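# Stand the toppled bottle upright in an empty carton cell

## Task

Pick up the one bottle that is lying on its side on the steel table, place it standing with its cap pointing up in a carton cell that is still empty, and open the gripper so the bottle stays there on its own. Leave every other object alone, then withdraw the arm. It does not count if the bottle only stays put because the robot is holding it.

## Robot and tools

Robot: two arms, left_arm and right_arm, each ending in a two-finger gripper. The arm names are not image sides. left_arm's base is at (+0.048, +0.360, 0) m, on the +y side, and right_arm's base is at (+0.003, -0.370, 0) m.

Scene frame: the origin is on the table top midway between the bases. +x points out over the table and +z points up. All reported gripper poses use this frame: position in metres and orientation as a quaternion wxyz. The reported hand position can be wrong, more so when the arm reaches far.

Gripper axes: the fingers point along the gripper's +z, and they close and open along its y. end_effector_position is the spot between the finger pads, about 1 cm short of the tips.

The row of 14 numbers: every command uses this one flat list covering both arms. The first 7 are left_arm: dx, dy, dz, rx, ry, rz, opening. The next 7 are right_arm in the same order. Send all 14 even if only one arm should move. Each value lies in [-1, 1].
- dx to rz are an offset, not a pose. They are expressed in that gripper's own axes and measured from its pose in the most recent result that reported it. Before any such result exists, and for later calls within the same reply, the offset is measured from where the arm actually is.
- Scale: 1.0 equals 0.6 m of translation or 180 degrees of rotation. rx, ry, rz form a single rotation vector.
- opening is absolute: +1 is fully open (0.094 m) and -1 is closed.
- All-zero offsets do not mean 'stay put'. They pull the arm back to its reference pose.

execute_actions(actions, pictures): actions is a list with at most one entry.
- [] only returns the current state.
- {"rows": [[14 numbers], ...], "steps": n} takes 1 to 15 rows and n up to 15 (default 15). Each step lasts 1/30 s. Row k drives step k, and the last row is repeated for any remaining steps. Every row is an offset from the same reference, so rows do not add up.
- {"steps": n} is a wait of up to 300 steps, counted from the previous result, and your reply time counts toward it.
- pictures (boolean) turns camera images on or off; they are on by default.
At each step the commanded pose is limited to within 70 mm and 16 degrees of the measured pose. After the action ends, an arm travels only as far as that last limited pose, so a distant target needs more calls.

move(target, speed): target is one 14-number row, read as an offset in the same way. It drives each gripper in a straight line toward its goal. speed is in m/s, from 0.002 to 0.5 (default 0.25), and rotation is limited to twice that value in rad/s. A move lasts 0.5 to 10 s and stops short if it would take longer. The path does not avoid objects or the other arm. The opening is applied as the move begins. The result has a 'move:' line giving the ending (done, off_target, moving, held, fault), any limits (paced means the sent pose was clipped; held means a safety check blocked some steps, after which the arm may move quickly), and each gripper's distance from its goal. Faster contact hits harder, and aiming deeper past a contact presses harder.

wait(seconds): 0 to 10 s with no new command.
zoom_image(camera, region): camera is one of cam_head_left, cam_head_right, cam_high, cam_low (504x504), cam_left_wrist or cam_right_wrist (616x616, fisheye). region is [x0, y0, x1, y1] in pixels from the top-left corner, at most 504x504 in size.
read_manual(section): returns licence text only.
finished_scene(scene): pass the current scene's number. This cannot be undone, and the result reports success.

Reading results: the state line lists each arm's pose. A 'pose unreachable' line names an arm whose command the clearance check altered. HELD marks steps that were not fully sent. 'Hand target' shows where the controller is currently steering each gripper. grip_measured is the finger opening on the command scale, possibly off by about 1 mm. The last value in Joint positions is the opening in metres. Joint torques include offsets and noise. MOTOR HOT appears from 85 °C. At 100 °C the arm loses power and falls, shown as an OVER-TEMPERATURE FAULT. FAULT lines mark stops.

Practical notes: the simulation keeps running while you compose a reply. Arms tend to finish a centimetre or more below the goal and can sink further under zero offsets. To hold an arm steady, send the correction back to its desired pose in the reply's first call and zeros afterwards, raising the aim if it still sags. For a firm grasp, command an opening about 0.03 below grip_measured; a smaller gap grips more gently. Finger force is about 50 to 62 N. Joint limits in rad: waist ±2.880, shoulder 0 to 3.142, elbow 0 to 3.019, wrist pitch -1.693 to 1.571, wrist yaw ±1.571, wrist roll ±2.094.

Avoid: pushing or knocking anything off the table (this fails the task), letting the arms collide or press against each other, dropping or slipping the bottle, slamming, and hard pushes. Held objects may be tugged briefly, and loose ones nudged, at random. Release the bottle and move the arm clear before finishing.

Each tool is called after "Call:" as name([rows], argument=value, ...), one row to a line, values as JSON.

## Session

Call:
execute_actions(actions=[])

Scene clock: 0.00 s of 5440.00 s.
left_arm: end_effector_position=(+0.5996, -0.0471, +0.2139) grip_measured=+1.000 end_effector_quat_wxyz=(+0.256, +0.184, +0.711, -0.629) | right_arm: end_effector_position=(+0.1323, -0.3795, +0.1291) grip_measured=+1.000 end_effector_quat_wxyz=(-0.135, +0.617, +0.771, +0.079)
Joint positions: left_arm=[-0.259  1.882  1.23   0.506  1.011 -0.806  0.094] | right_arm=[-0.462  0.787  0.571 -1.571 -0.23   0.949  0.094]
Joint velocities: left_arm=[-0.015 -0.015 -0.017  0.002 -0.022 -0.022  0.   ] | right_arm=[ 0.015 -0.005 -0.002 -0.017  0.066 -0.022  0.   ]
Joint torques (N m, as the arm reports them, + toward a larger angle): no reading
Motor temperatures (°C, as the motors report them): left_arm=[24 27 26 23 25 27] | right_arm=[26 26 23 24 24 27]
Hand target (left_arm): +0.605, -0.049, +0.225; +0.266, +0.190, +0.704, -0.630
Hand target (right_arm): +0.140, -0.383, +0.138; -0.122, +0.617, +0.773, +0.083

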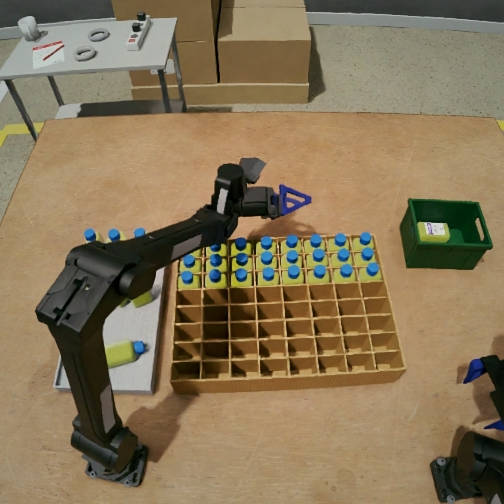

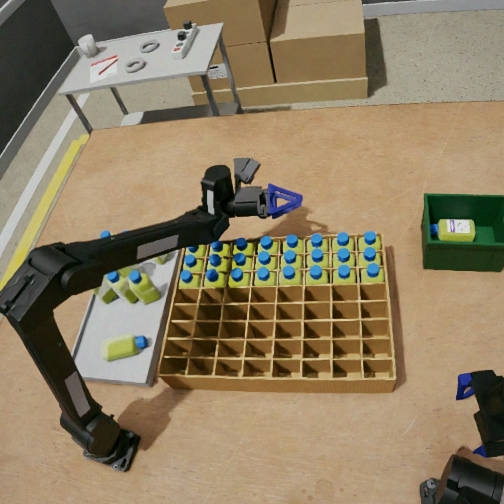

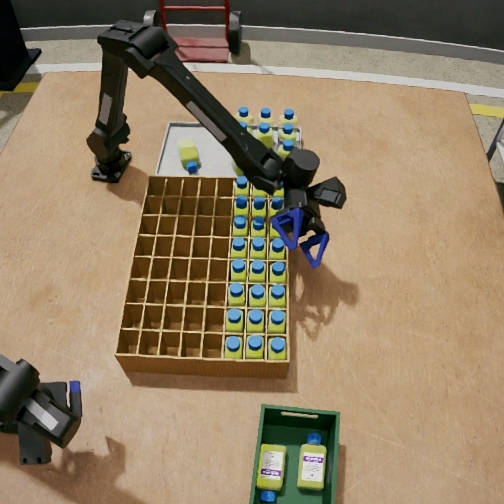

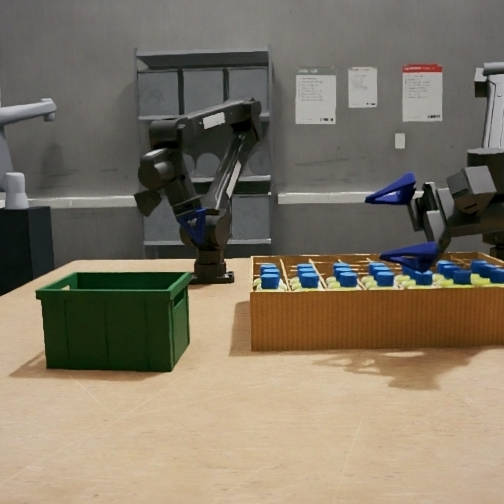

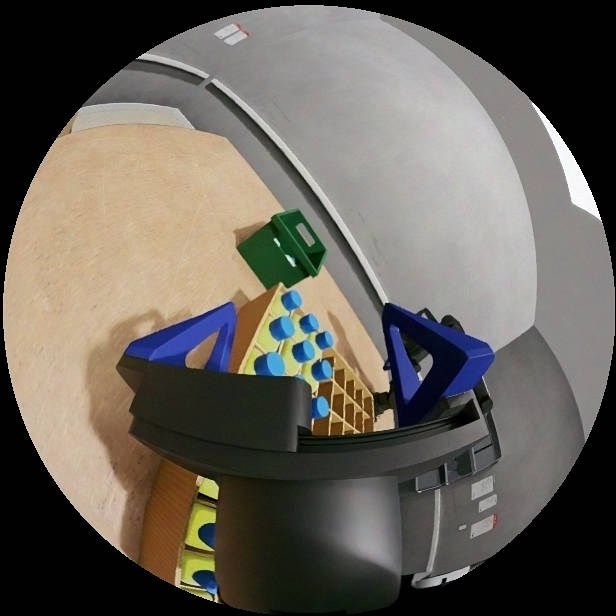

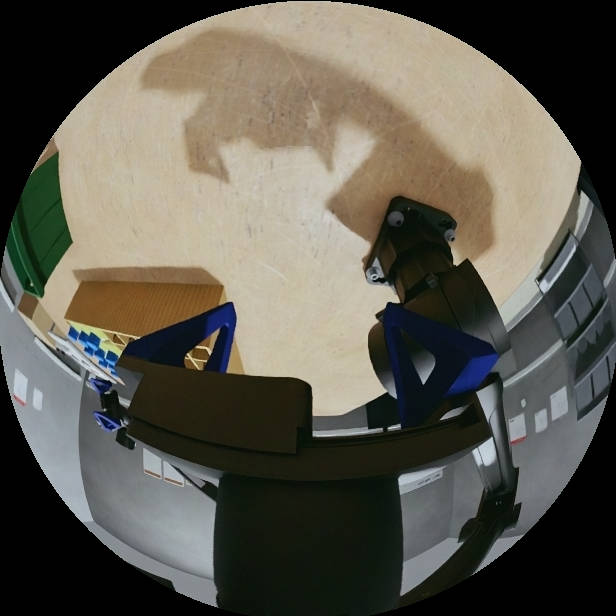

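Call:
zoom_image(camera="cam_head_left", region=[40, 220, 240, 420])

Call:
zoom_image(camera="cam_high", region=[110, 90, 330, 250])

Region (40, 220, 240, 420) of cam_head_left's 504x504 image, scaled by 2.520, with more detail than that image has.

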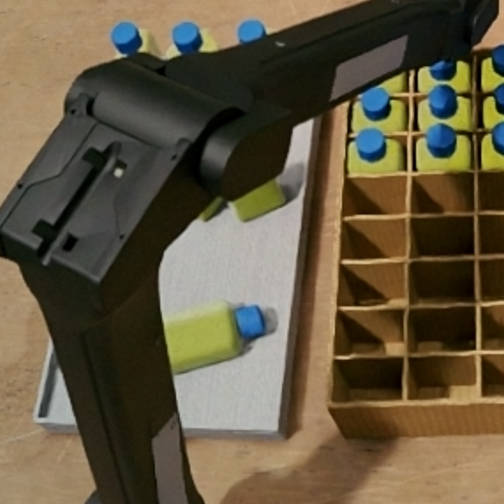

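Region (110, 90, 330, 250) of cam_high's 504x504 image, scaled by 2.291, with more detail than that image has; it fills the top 367 rows of this view, and the rest is white.

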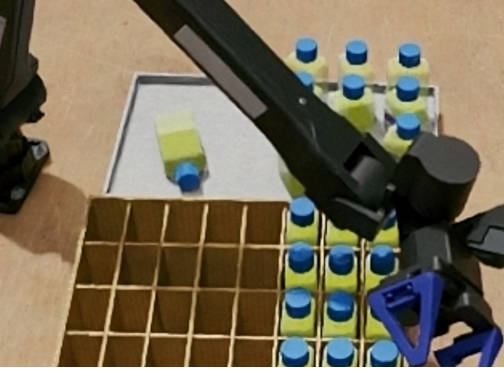

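Call:
move(target=[0.314,-0.242,-0.69,-0.611,-0.34,-0.494,1,0,0,0,0,0,0,1], speed=0.3)

Scene clock: 40.27 s of 5440.00 s.
left_arm: end_effector_position=(+0.2975, +0.3350, +0.2376) grip_measured=+1.000 end_effector_quat_wxyz=(-0.096, +0.756, -0.632, -0.143) | right_arm: end_effector_position=(+0.1323, -0.3795, +0.1291) grip_measured=+1.000 end_effector_quat_wxyz=(-0.135, +0.617, +0.771, +0.079)
Joint positions: left_arm=[-0.131  1.101  1.03  -1.694 -0.288 -2.069  0.094] | right_arm=[-0.462  0.787  0.571 -1.571 -0.23   0.949  0.094]
Joint velocities: left_arm=[-0.015 -0.005 -0.012  0.007  0.037 -0.051  0.   ] | right_arm=[ 0.005 -0.015 -0.017  0.007  0.037  0.051  0.   ]
Joint torques (N m, as the arm reports them, + toward a larger angle): left_arm=[ 1.33 -5.11 10.81 -0.98 -0.09 -0.13] | right_arm=[ 2.44 -0.21  7.91 -0.14 -0.16  0.  ]
Motor temperatures (°C, as the motors report them): left_arm=[24 28 29 24 25 27] | right_arm=[26 26 26 24 24 27]
Hand target (left_arm): +0.307, +0.334, +0.251; -0.098, +0.766, -0.622, -0.132
Hand target (right_arm): +0.132, -0.380, +0.129; -0.135, +0.617, +0.771, +0.079
Off the commanded pose (left_arm): 0.018 m, 5 deg.
Off the commanded pose (right_arm): 0.000 m, 0 deg.
joint sent to its limit (left arm) — the command would take joint 4 (wrist pitch) past its lower limit and joint 6 (wrist roll) past its lower limit, so those joints were sent only as far as their limits.
After step 90, 32.37 s passed at rest.
move: off_target (left_arm)
camera_calibration (this result's frames):
cam_left_wrist: T_world_to_cam=[[0.983337, 0.177616, -0.038736, -0.341131], [0.181285, -0.942202, 0.281765, 0.2009], [0.0135489, -0.284093, -0.958701, 0.43962], [0, 0, 0, 1]] pos_world=[0.29307, 0.374771, 0.351643]

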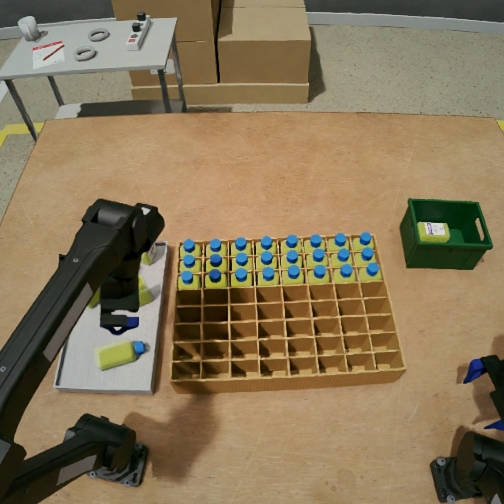

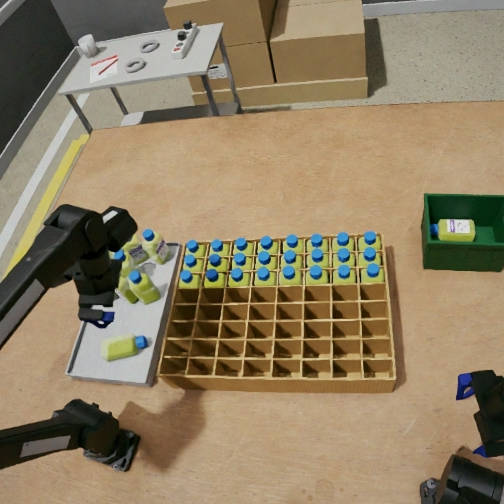

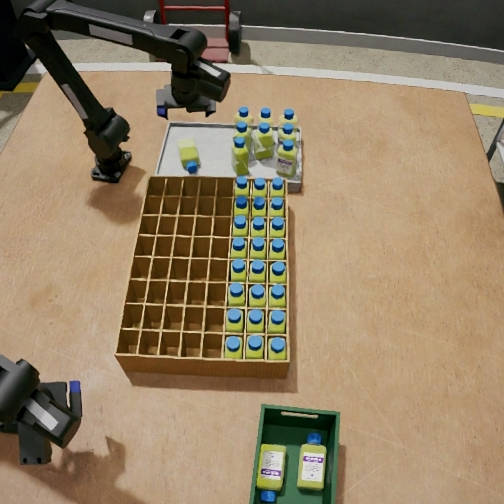

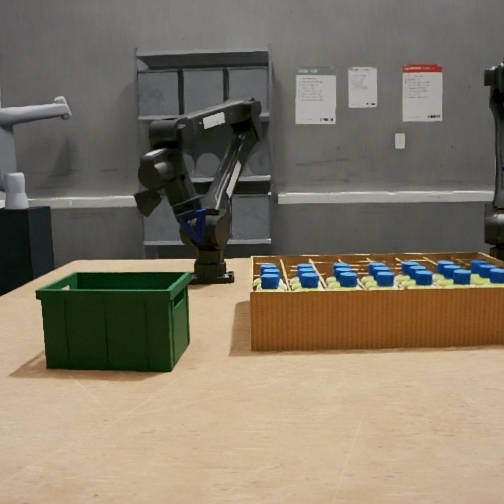

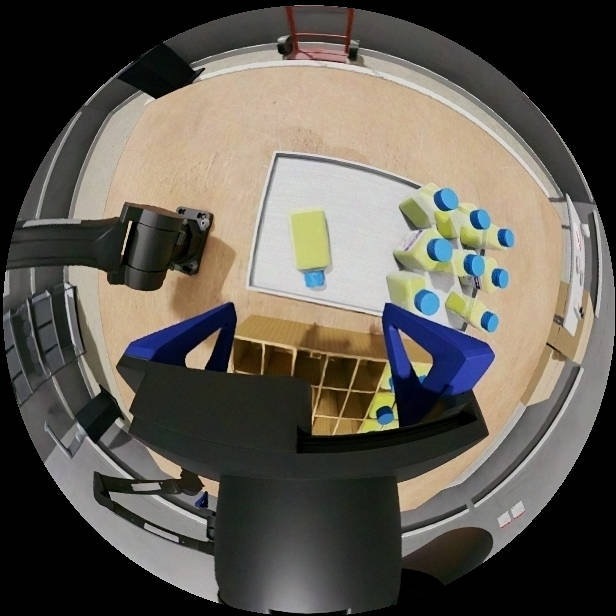

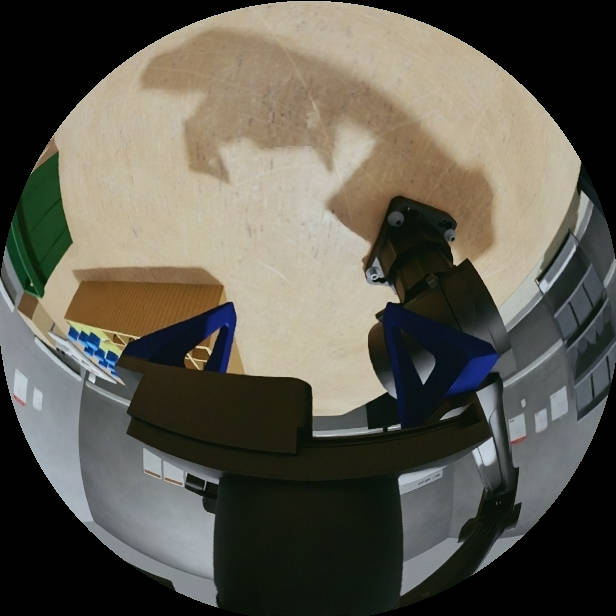

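Call:
move(target=[0,0,0,0,0,0.55,1,0,0,0,0,0,0,1], speed=0.5)

Scene clock: 59.10 s of 5440.00 s.
left_arm: end_effector_position=(+0.2977, +0.3356, +0.2378) grip_measured=+1.000 end_effector_quat_wxyz=(-0.045, -0.018, +0.985, +0.167) | right_arm: end_effector_position=(+0.1323, -0.3795, +0.1291) grip_measured=+1.000 end_effector_quat_wxyz=(-0.135, +0.617, +0.771, +0.079)
Joint positions: left_arm=[-0.131  1.101  1.03  -1.694 -0.291 -0.358  0.094] | right_arm=[-0.462  0.787  0.571 -1.571 -0.23   0.949  0.094]
Joint velocities: left_arm=[-0.005 -0.005 -0.012 -0.007  0.007  0.007  0.   ] | right_arm=[-0.005 -0.005 -0.017  0.007 -0.037 -0.022  0.   ]
Joint torques (N m, as the arm reports them, + toward a larger angle): left_arm=[ 0.95 -6.25  7.38 -0.3  -0.05  0.19] | right_arm=[ 2.75  0.12  7.87 -0.1  -0.16  0.  ]
Motor temperatures (°C, as the motors report them): left_arm=[24 27 30 23 25 27] | right_arm=[26 26 26 24 24 27]
Hand target (left_arm): +0.297, +0.335, +0.238; -0.047, -0.010, +0.985, +0.166
Hand target (right_arm): +0.132, -0.380, +0.129; -0.135, +0.617, +0.771, +0.079
Off the commanded pose (left_arm): 0.001 m, 1 deg.
Off the commanded pose (right_arm): 0.000 m, 0 deg.
After step 90, 13.37 s passed at rest.
move: done
camera_calibration (this result's frames):
cam_left_wrist: T_world_to_cam=[[0.0149322, -0.943367, -0.331414, 0.392611], [-0.749278, -0.230031, 0.621022, 0.15869], [-0.662087, 0.239048, -0.710279, 0.406439], [0, 0, 0, 1]] pos_world=[0.382139, 0.309722, 0.320252]

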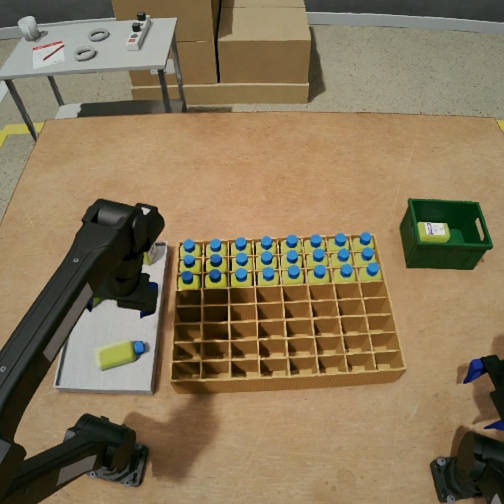

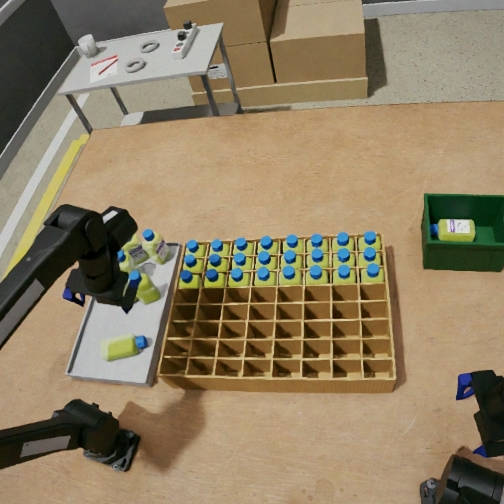

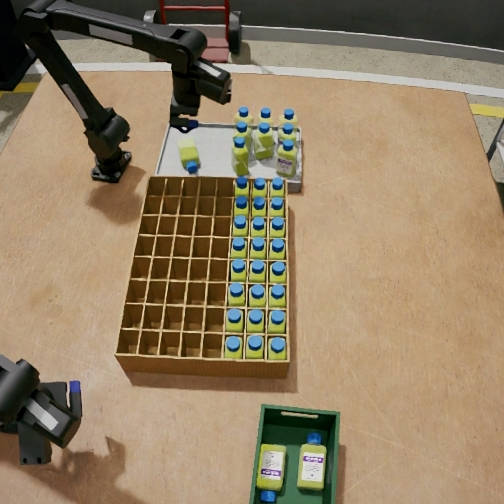

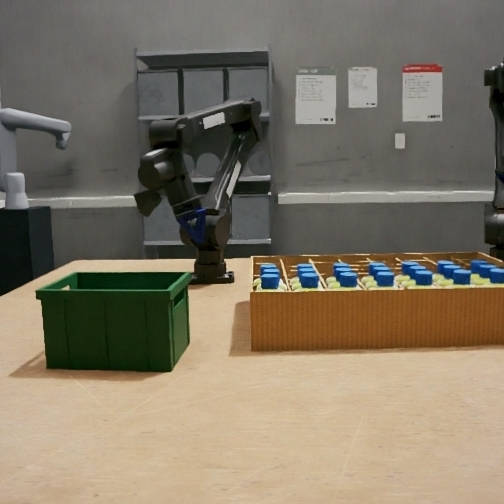

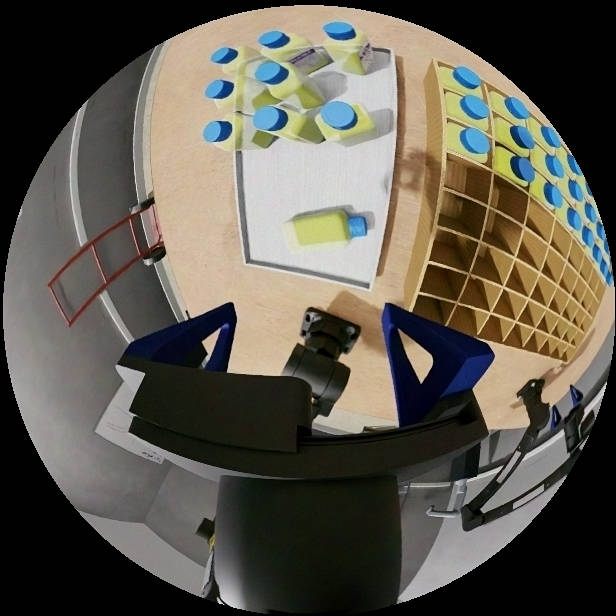

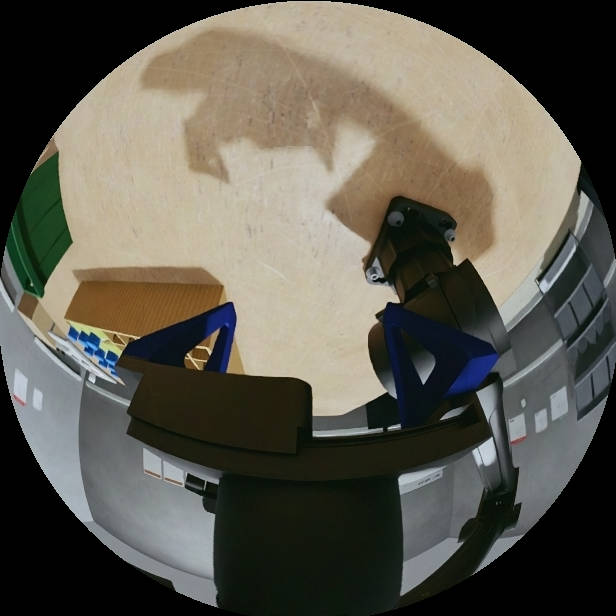

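Call:
move(target=[-0.008,-0.066,0.167,0.072,-0.095,0.427,1,0,0,0,0,0,0,1], speed=0.4)

Scene clock: 66.40 s of 5440.00 s.
left_arm: end_effector_position=(+0.2914, +0.3276, +0.1323) grip_measured=+1.000 end_effector_quat_wxyz=(-0.002, +0.612, +0.791, +0.004) | right_arm: end_effector_position=(+0.1323, -0.3795, +0.1291) grip_measured=+1.000 end_effector_quat_wxyz=(-0.135, +0.617, +0.771, +0.079)
Joint positions: left_arm=[ 0.026  1.015  0.723 -1.279 -0.009  1.181  0.094] | right_arm=[-0.462  0.787  0.571 -1.571 -0.23   0.949  0.094]
Joint velocities: left_arm=[-0.005 -0.015 -0.012  0.007  0.022  0.022  0.   ] | right_arm=[-0.005 -0.015 -0.007 -0.007  0.037 -0.037  0.   ]
Joint torques (N m, as the arm reports them, + toward a larger angle): left_arm=[ 1.35 -3.31  7.29  0.56  0.3   0.19] | right_arm=[ 2.37 -0.09  7.92 -0.07 -0.15 -0.02]
Motor temperatures (°C, as the motors report them): left_arm=[24 27 29 23 25 27] | right_arm=[26 26 26 24 24 27]
Hand target (left_arm): +0.295, +0.330, +0.129; -0.001, +0.612, +0.790, +0.003
Hand target (right_arm): +0.132, -0.380, +0.129; -0.135, +0.617, +0.771, +0.079
Off the commanded pose (left_arm): 0.005 m, 0 deg.
Off the commanded pose (right_arm): 0.000 m, 0 deg.
After step 90, 1.87 s passed at rest.
move: done
camera_calibration (this result's frames):
cam_left_wrist: T_world_to_cam=[[-0.969326, -0.245755, -0.003341, 0.365081], [-0.199381, 0.77832, 0.59537, -0.269548], [-0.143715, 0.577774, -0.803445, 0.0795599], [0, 0, 0, 1]] pos_world=[0.311574, 0.253547, 0.225622]

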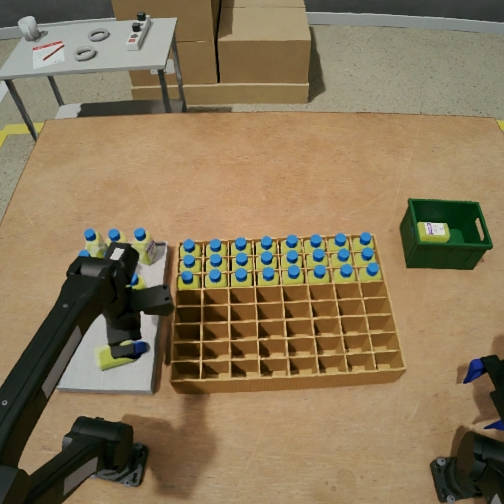

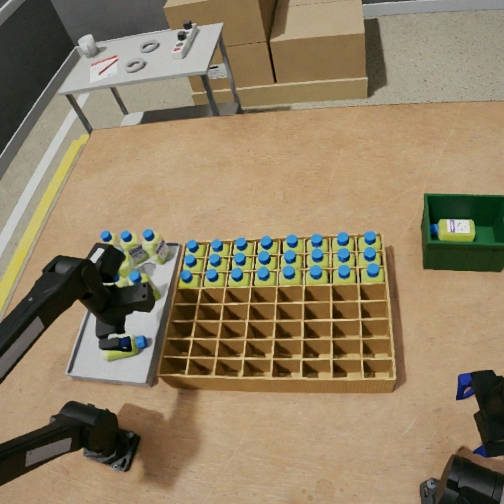

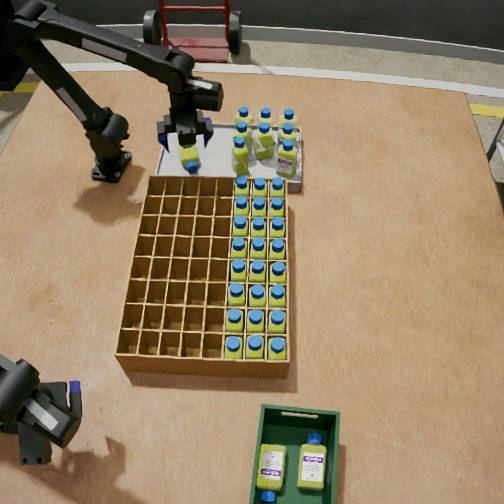

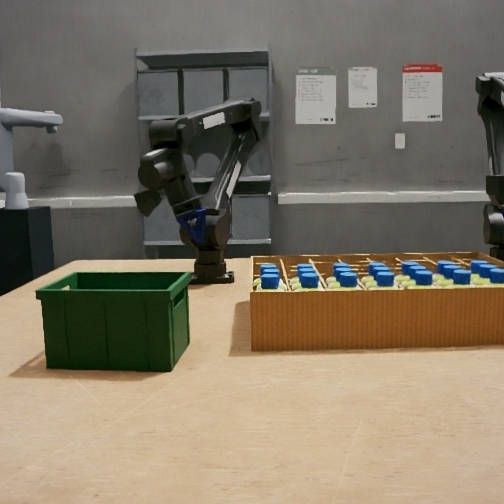

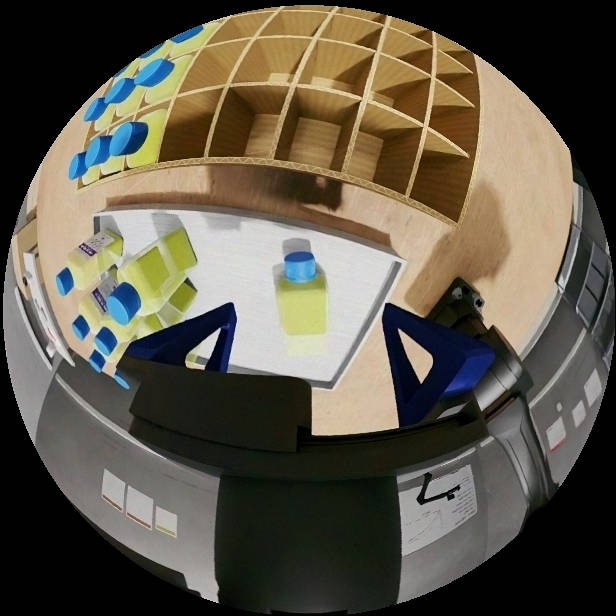

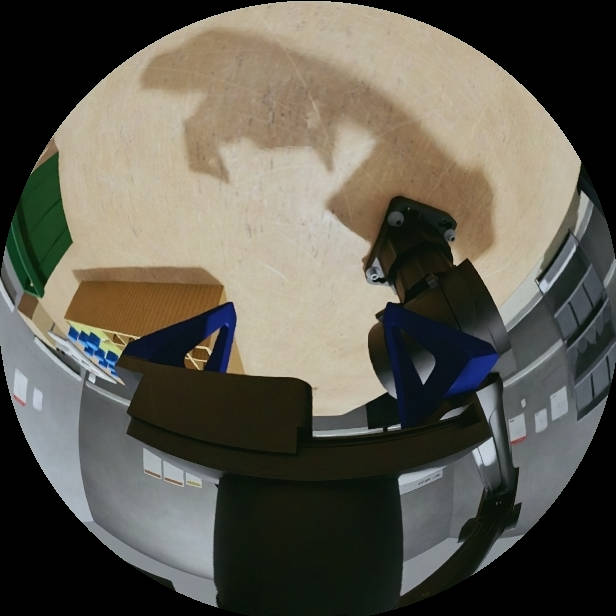

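Call:
move(target=[0.016,0.021,0.165,0,0,0,1,0,0,0,0,0,0,1], speed=0.1)

Scene clock: 72.70 s of 5440.00 s.
left_arm: end_effector_position=(+0.3032, +0.3357, +0.0411) grip_measured=+1.000 end_effector_quat_wxyz=(+0.004, +0.612, +0.791, +0.007) | right_arm: end_effector_position=(+0.1323, -0.3795, +0.1291) grip_measured=+1.000 end_effector_quat_wxyz=(-0.135, +0.617, +0.771, +0.079)
Joint positions: left_arm=[ 0.063  1.18   0.567 -0.944 -0.008  1.22   0.094] | right_arm=[-0.462  0.787  0.571 -1.571 -0.23   0.949  0.094]
Joint velocities: left_arm=[-0.005  0.005 -0.007  0.002  0.051  0.022  0.   ] | right_arm=[-0.034 -0.005  0.002 -0.012 -0.051 -0.037  0.   ]
Joint torques (N m, as the arm reports them, + toward a larger angle): left_arm=[ 1.79 -3.12  5.71  0.69  0.11  0.22] | right_arm=[ 2.45  0.09  7.91 -0.22 -0.15  0.  ]
Motor temperatures (°C, as the motors report them): left_arm=[24 27 29 23 25 27] | right_arm=[26 26 26 24 24 27]
Hand target (left_arm): +0.302, +0.340, +0.033; -0.002, +0.612, +0.791, +0.004
Hand target (right_arm): +0.132, -0.380, +0.129; -0.135, +0.617, +0.771, +0.079
Off the commanded pose (left_arm): 0.009 m, 1 deg.
Off the commanded pose (right_arm): 0.000 m, 0 deg.
After step 90, 1.93 s passed at rest.
move: done
camera_calibration (this result's frames):
cam_left_wrist: T_world_to_cam=[[-0.96938, -0.245031, -0.0161677, 0.378545], [-0.206897, 0.779506, 0.591239, -0.217101], [-0.132269, 0.576481, -0.806334, 0.00037463], [0, 0, 0, 1]] pos_world=[0.322086, 0.261771, 0.134781]

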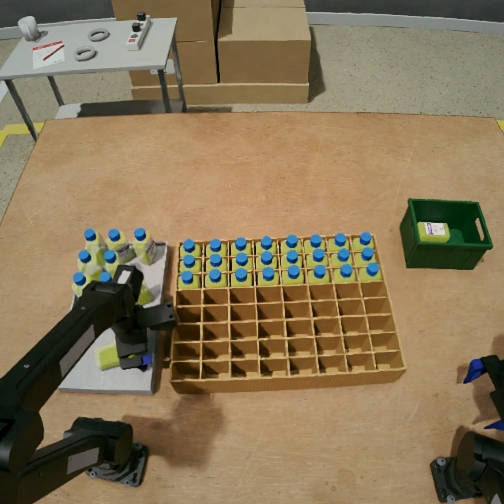

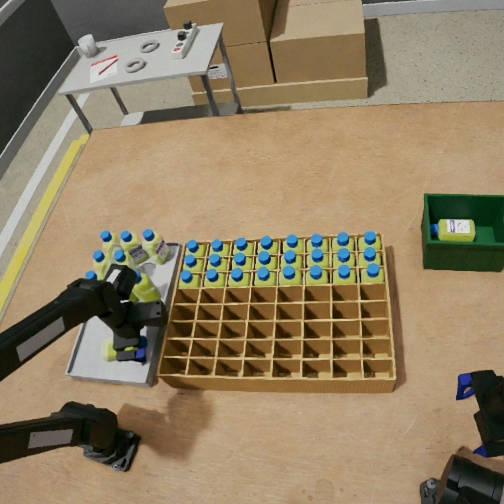

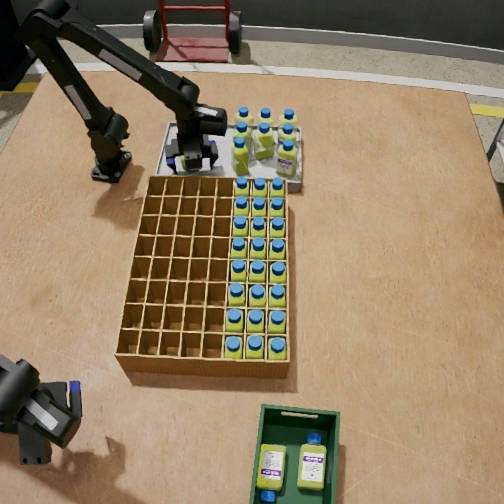

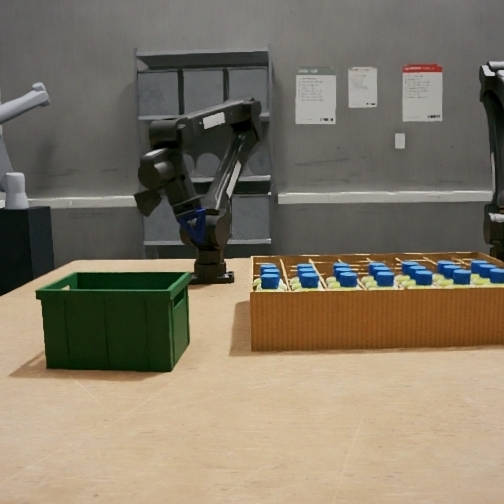

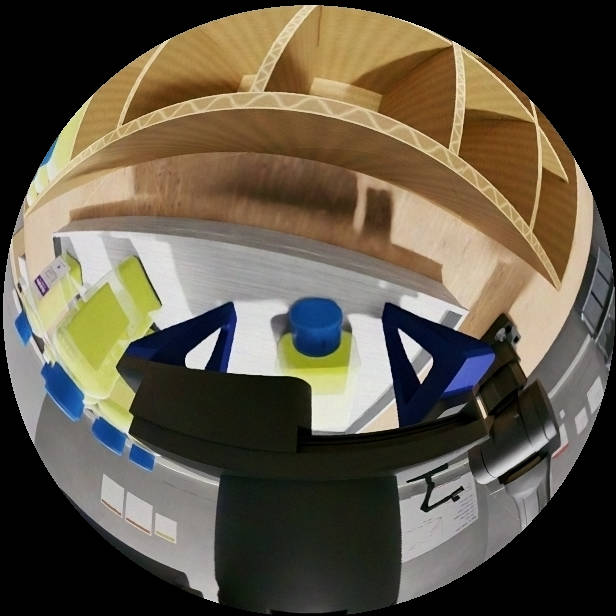

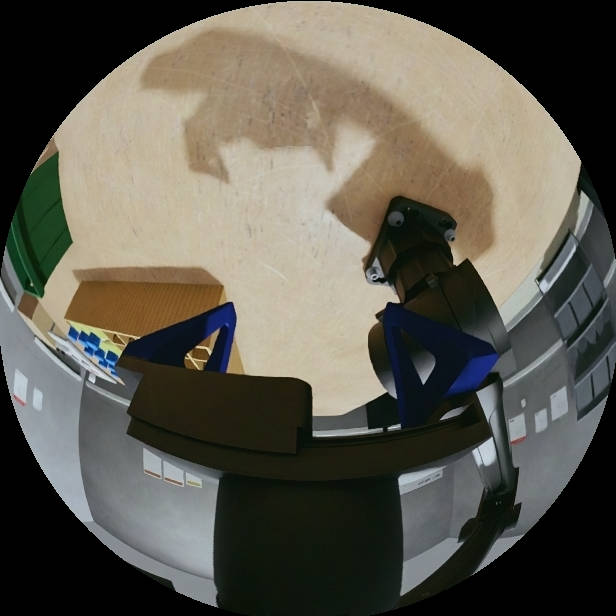

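Call:
move(target=[0.015,-0.004,0.024,0,0,0,1,0,0,0,0,0,0,1], speed=0.05)

Call:
zoom_image(camera="cam_left_wrist", region=[180, 230, 440, 450])

Scene clock: 77.60 s of 5440.00 s.
left_arm: end_effector_position=(+0.3025, +0.3362, +0.0403) grip_measured=+1.000 end_effector_quat_wxyz=(+0.007, +0.612, +0.791, +0.004) | right_arm: end_effector_position=(+0.1323, -0.3795, +0.1291) grip_measured=+1.000 end_effector_quat_wxyz=(-0.135, +0.617, +0.771, +0.079)
Joint positions: left_arm=[ 0.071  1.177  0.563 -0.94   0.     1.226  0.094] | right_arm=[-0.462  0.787  0.571 -1.571 -0.23   0.949  0.094]
Joint velocities: left_arm=[-0.005 -0.005  0.002 -0.012  0.022  0.007  0.   ] | right_arm=[ 0.005 -0.015 -0.017 -0.012 -0.066  0.037  0.   ]
Joint torques (N m, as the arm reports them, + toward a larger angle): left_arm=[ 2.1  -3.94  4.07  1.63 -0.3   0.26] | right_arm=[ 2.35 -0.12  7.87 -0.1  -0.15 -0.01]
Motor temperatures (°C, as the motors report them): left_arm=[24 27 29 23 25 27] | right_arm=[26 26 26 24 24 27]
Hand target (left_arm): +0.298, +0.343, +0.027; +0.003, +0.612, +0.791, +0.007
Hand target (right_arm): +0.132, -0.380, +0.129; -0.135, +0.617, +0.771, +0.079
Off the commanded pose (left_arm): 0.016 m, 1 deg.
Off the commanded pose (right_arm): 0.000 m, 0 deg.
After step 90, 1.20 s passed at rest.
move: off_target (left_arm)
camera_calibration (this result's frames):
cam_left_wrist: T_world_to_cam=[[-0.969002, -0.246526, -0.0161018, 0.378376], [-0.209277, 0.784461, 0.583802, -0.217861], [-0.131291, 0.569075, -0.811737, 0.00181875], [0, 0, 0, 1]] pos_world=[0.321293, 0.263148, 0.134756]

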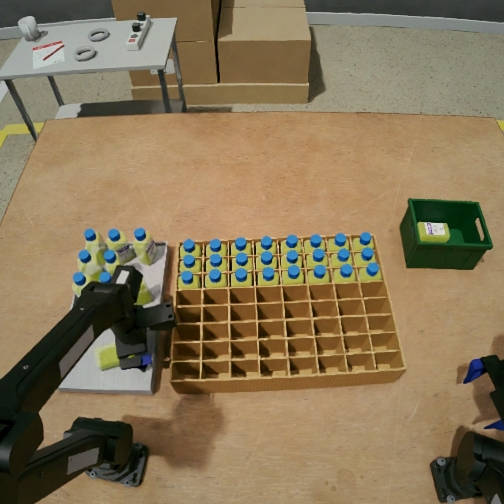

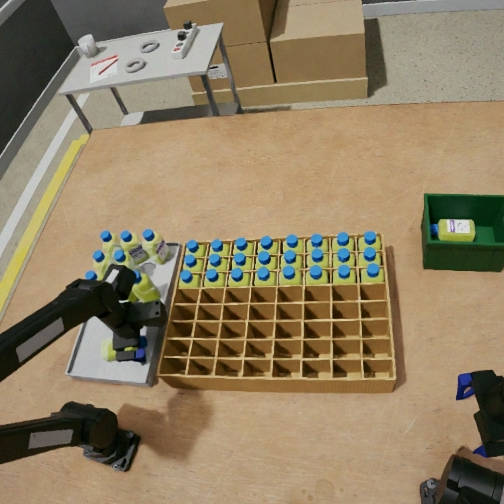

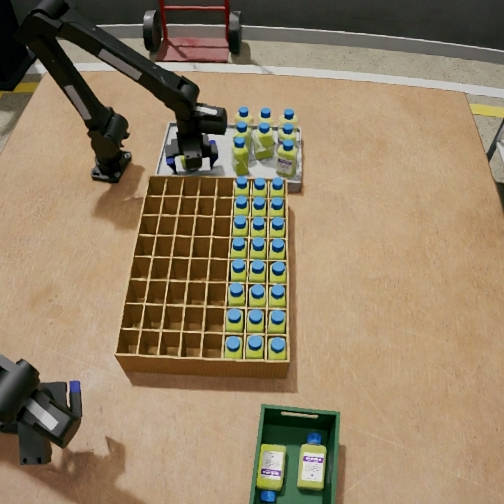

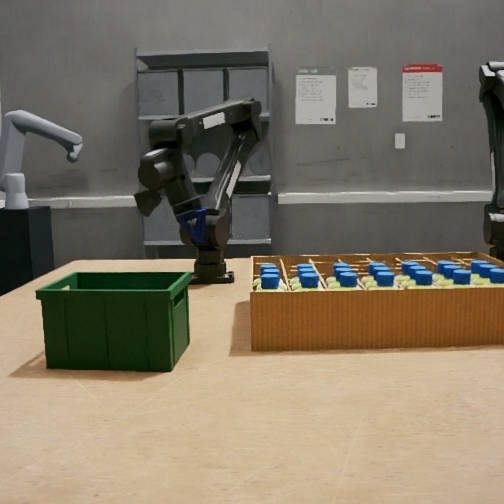

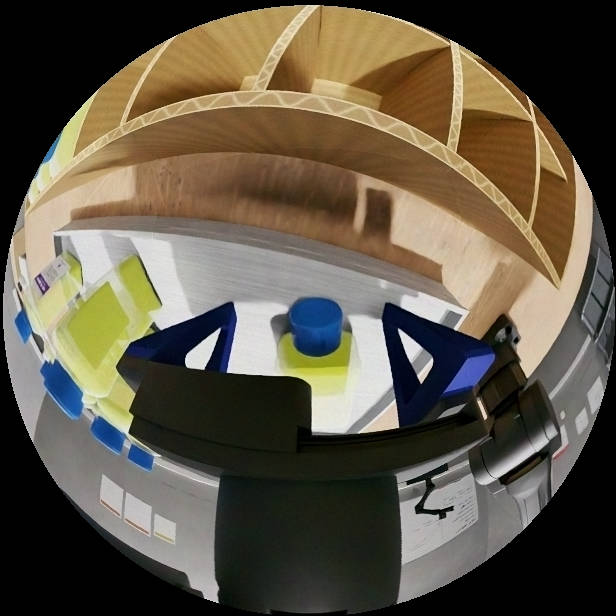

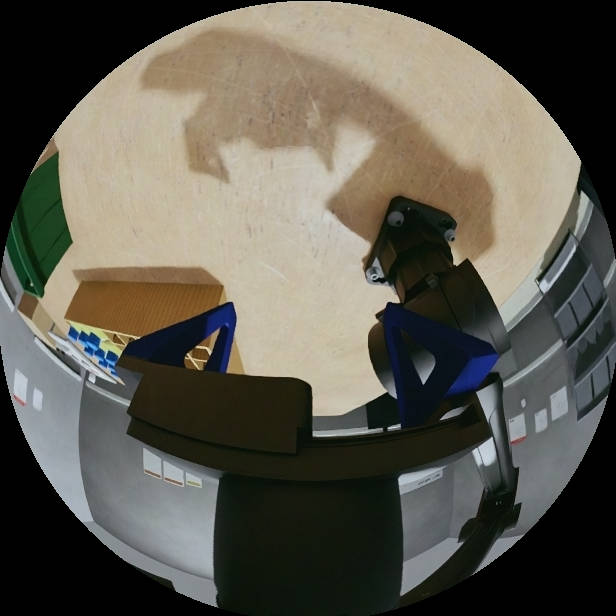

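Region (180, 230, 440, 450) of cam_left_wrist's 616x616 image, scaled by 1.938, with more detail than that image has; it fills the top 426 rows of this view, and the rest is white.

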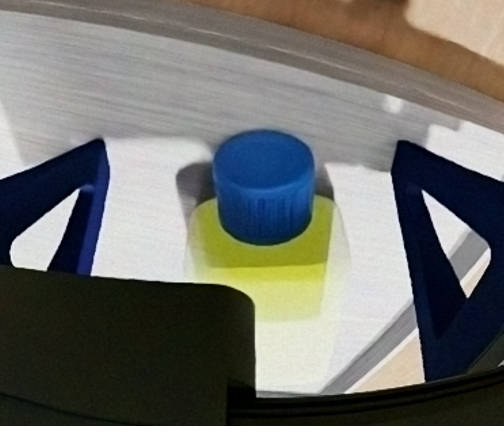

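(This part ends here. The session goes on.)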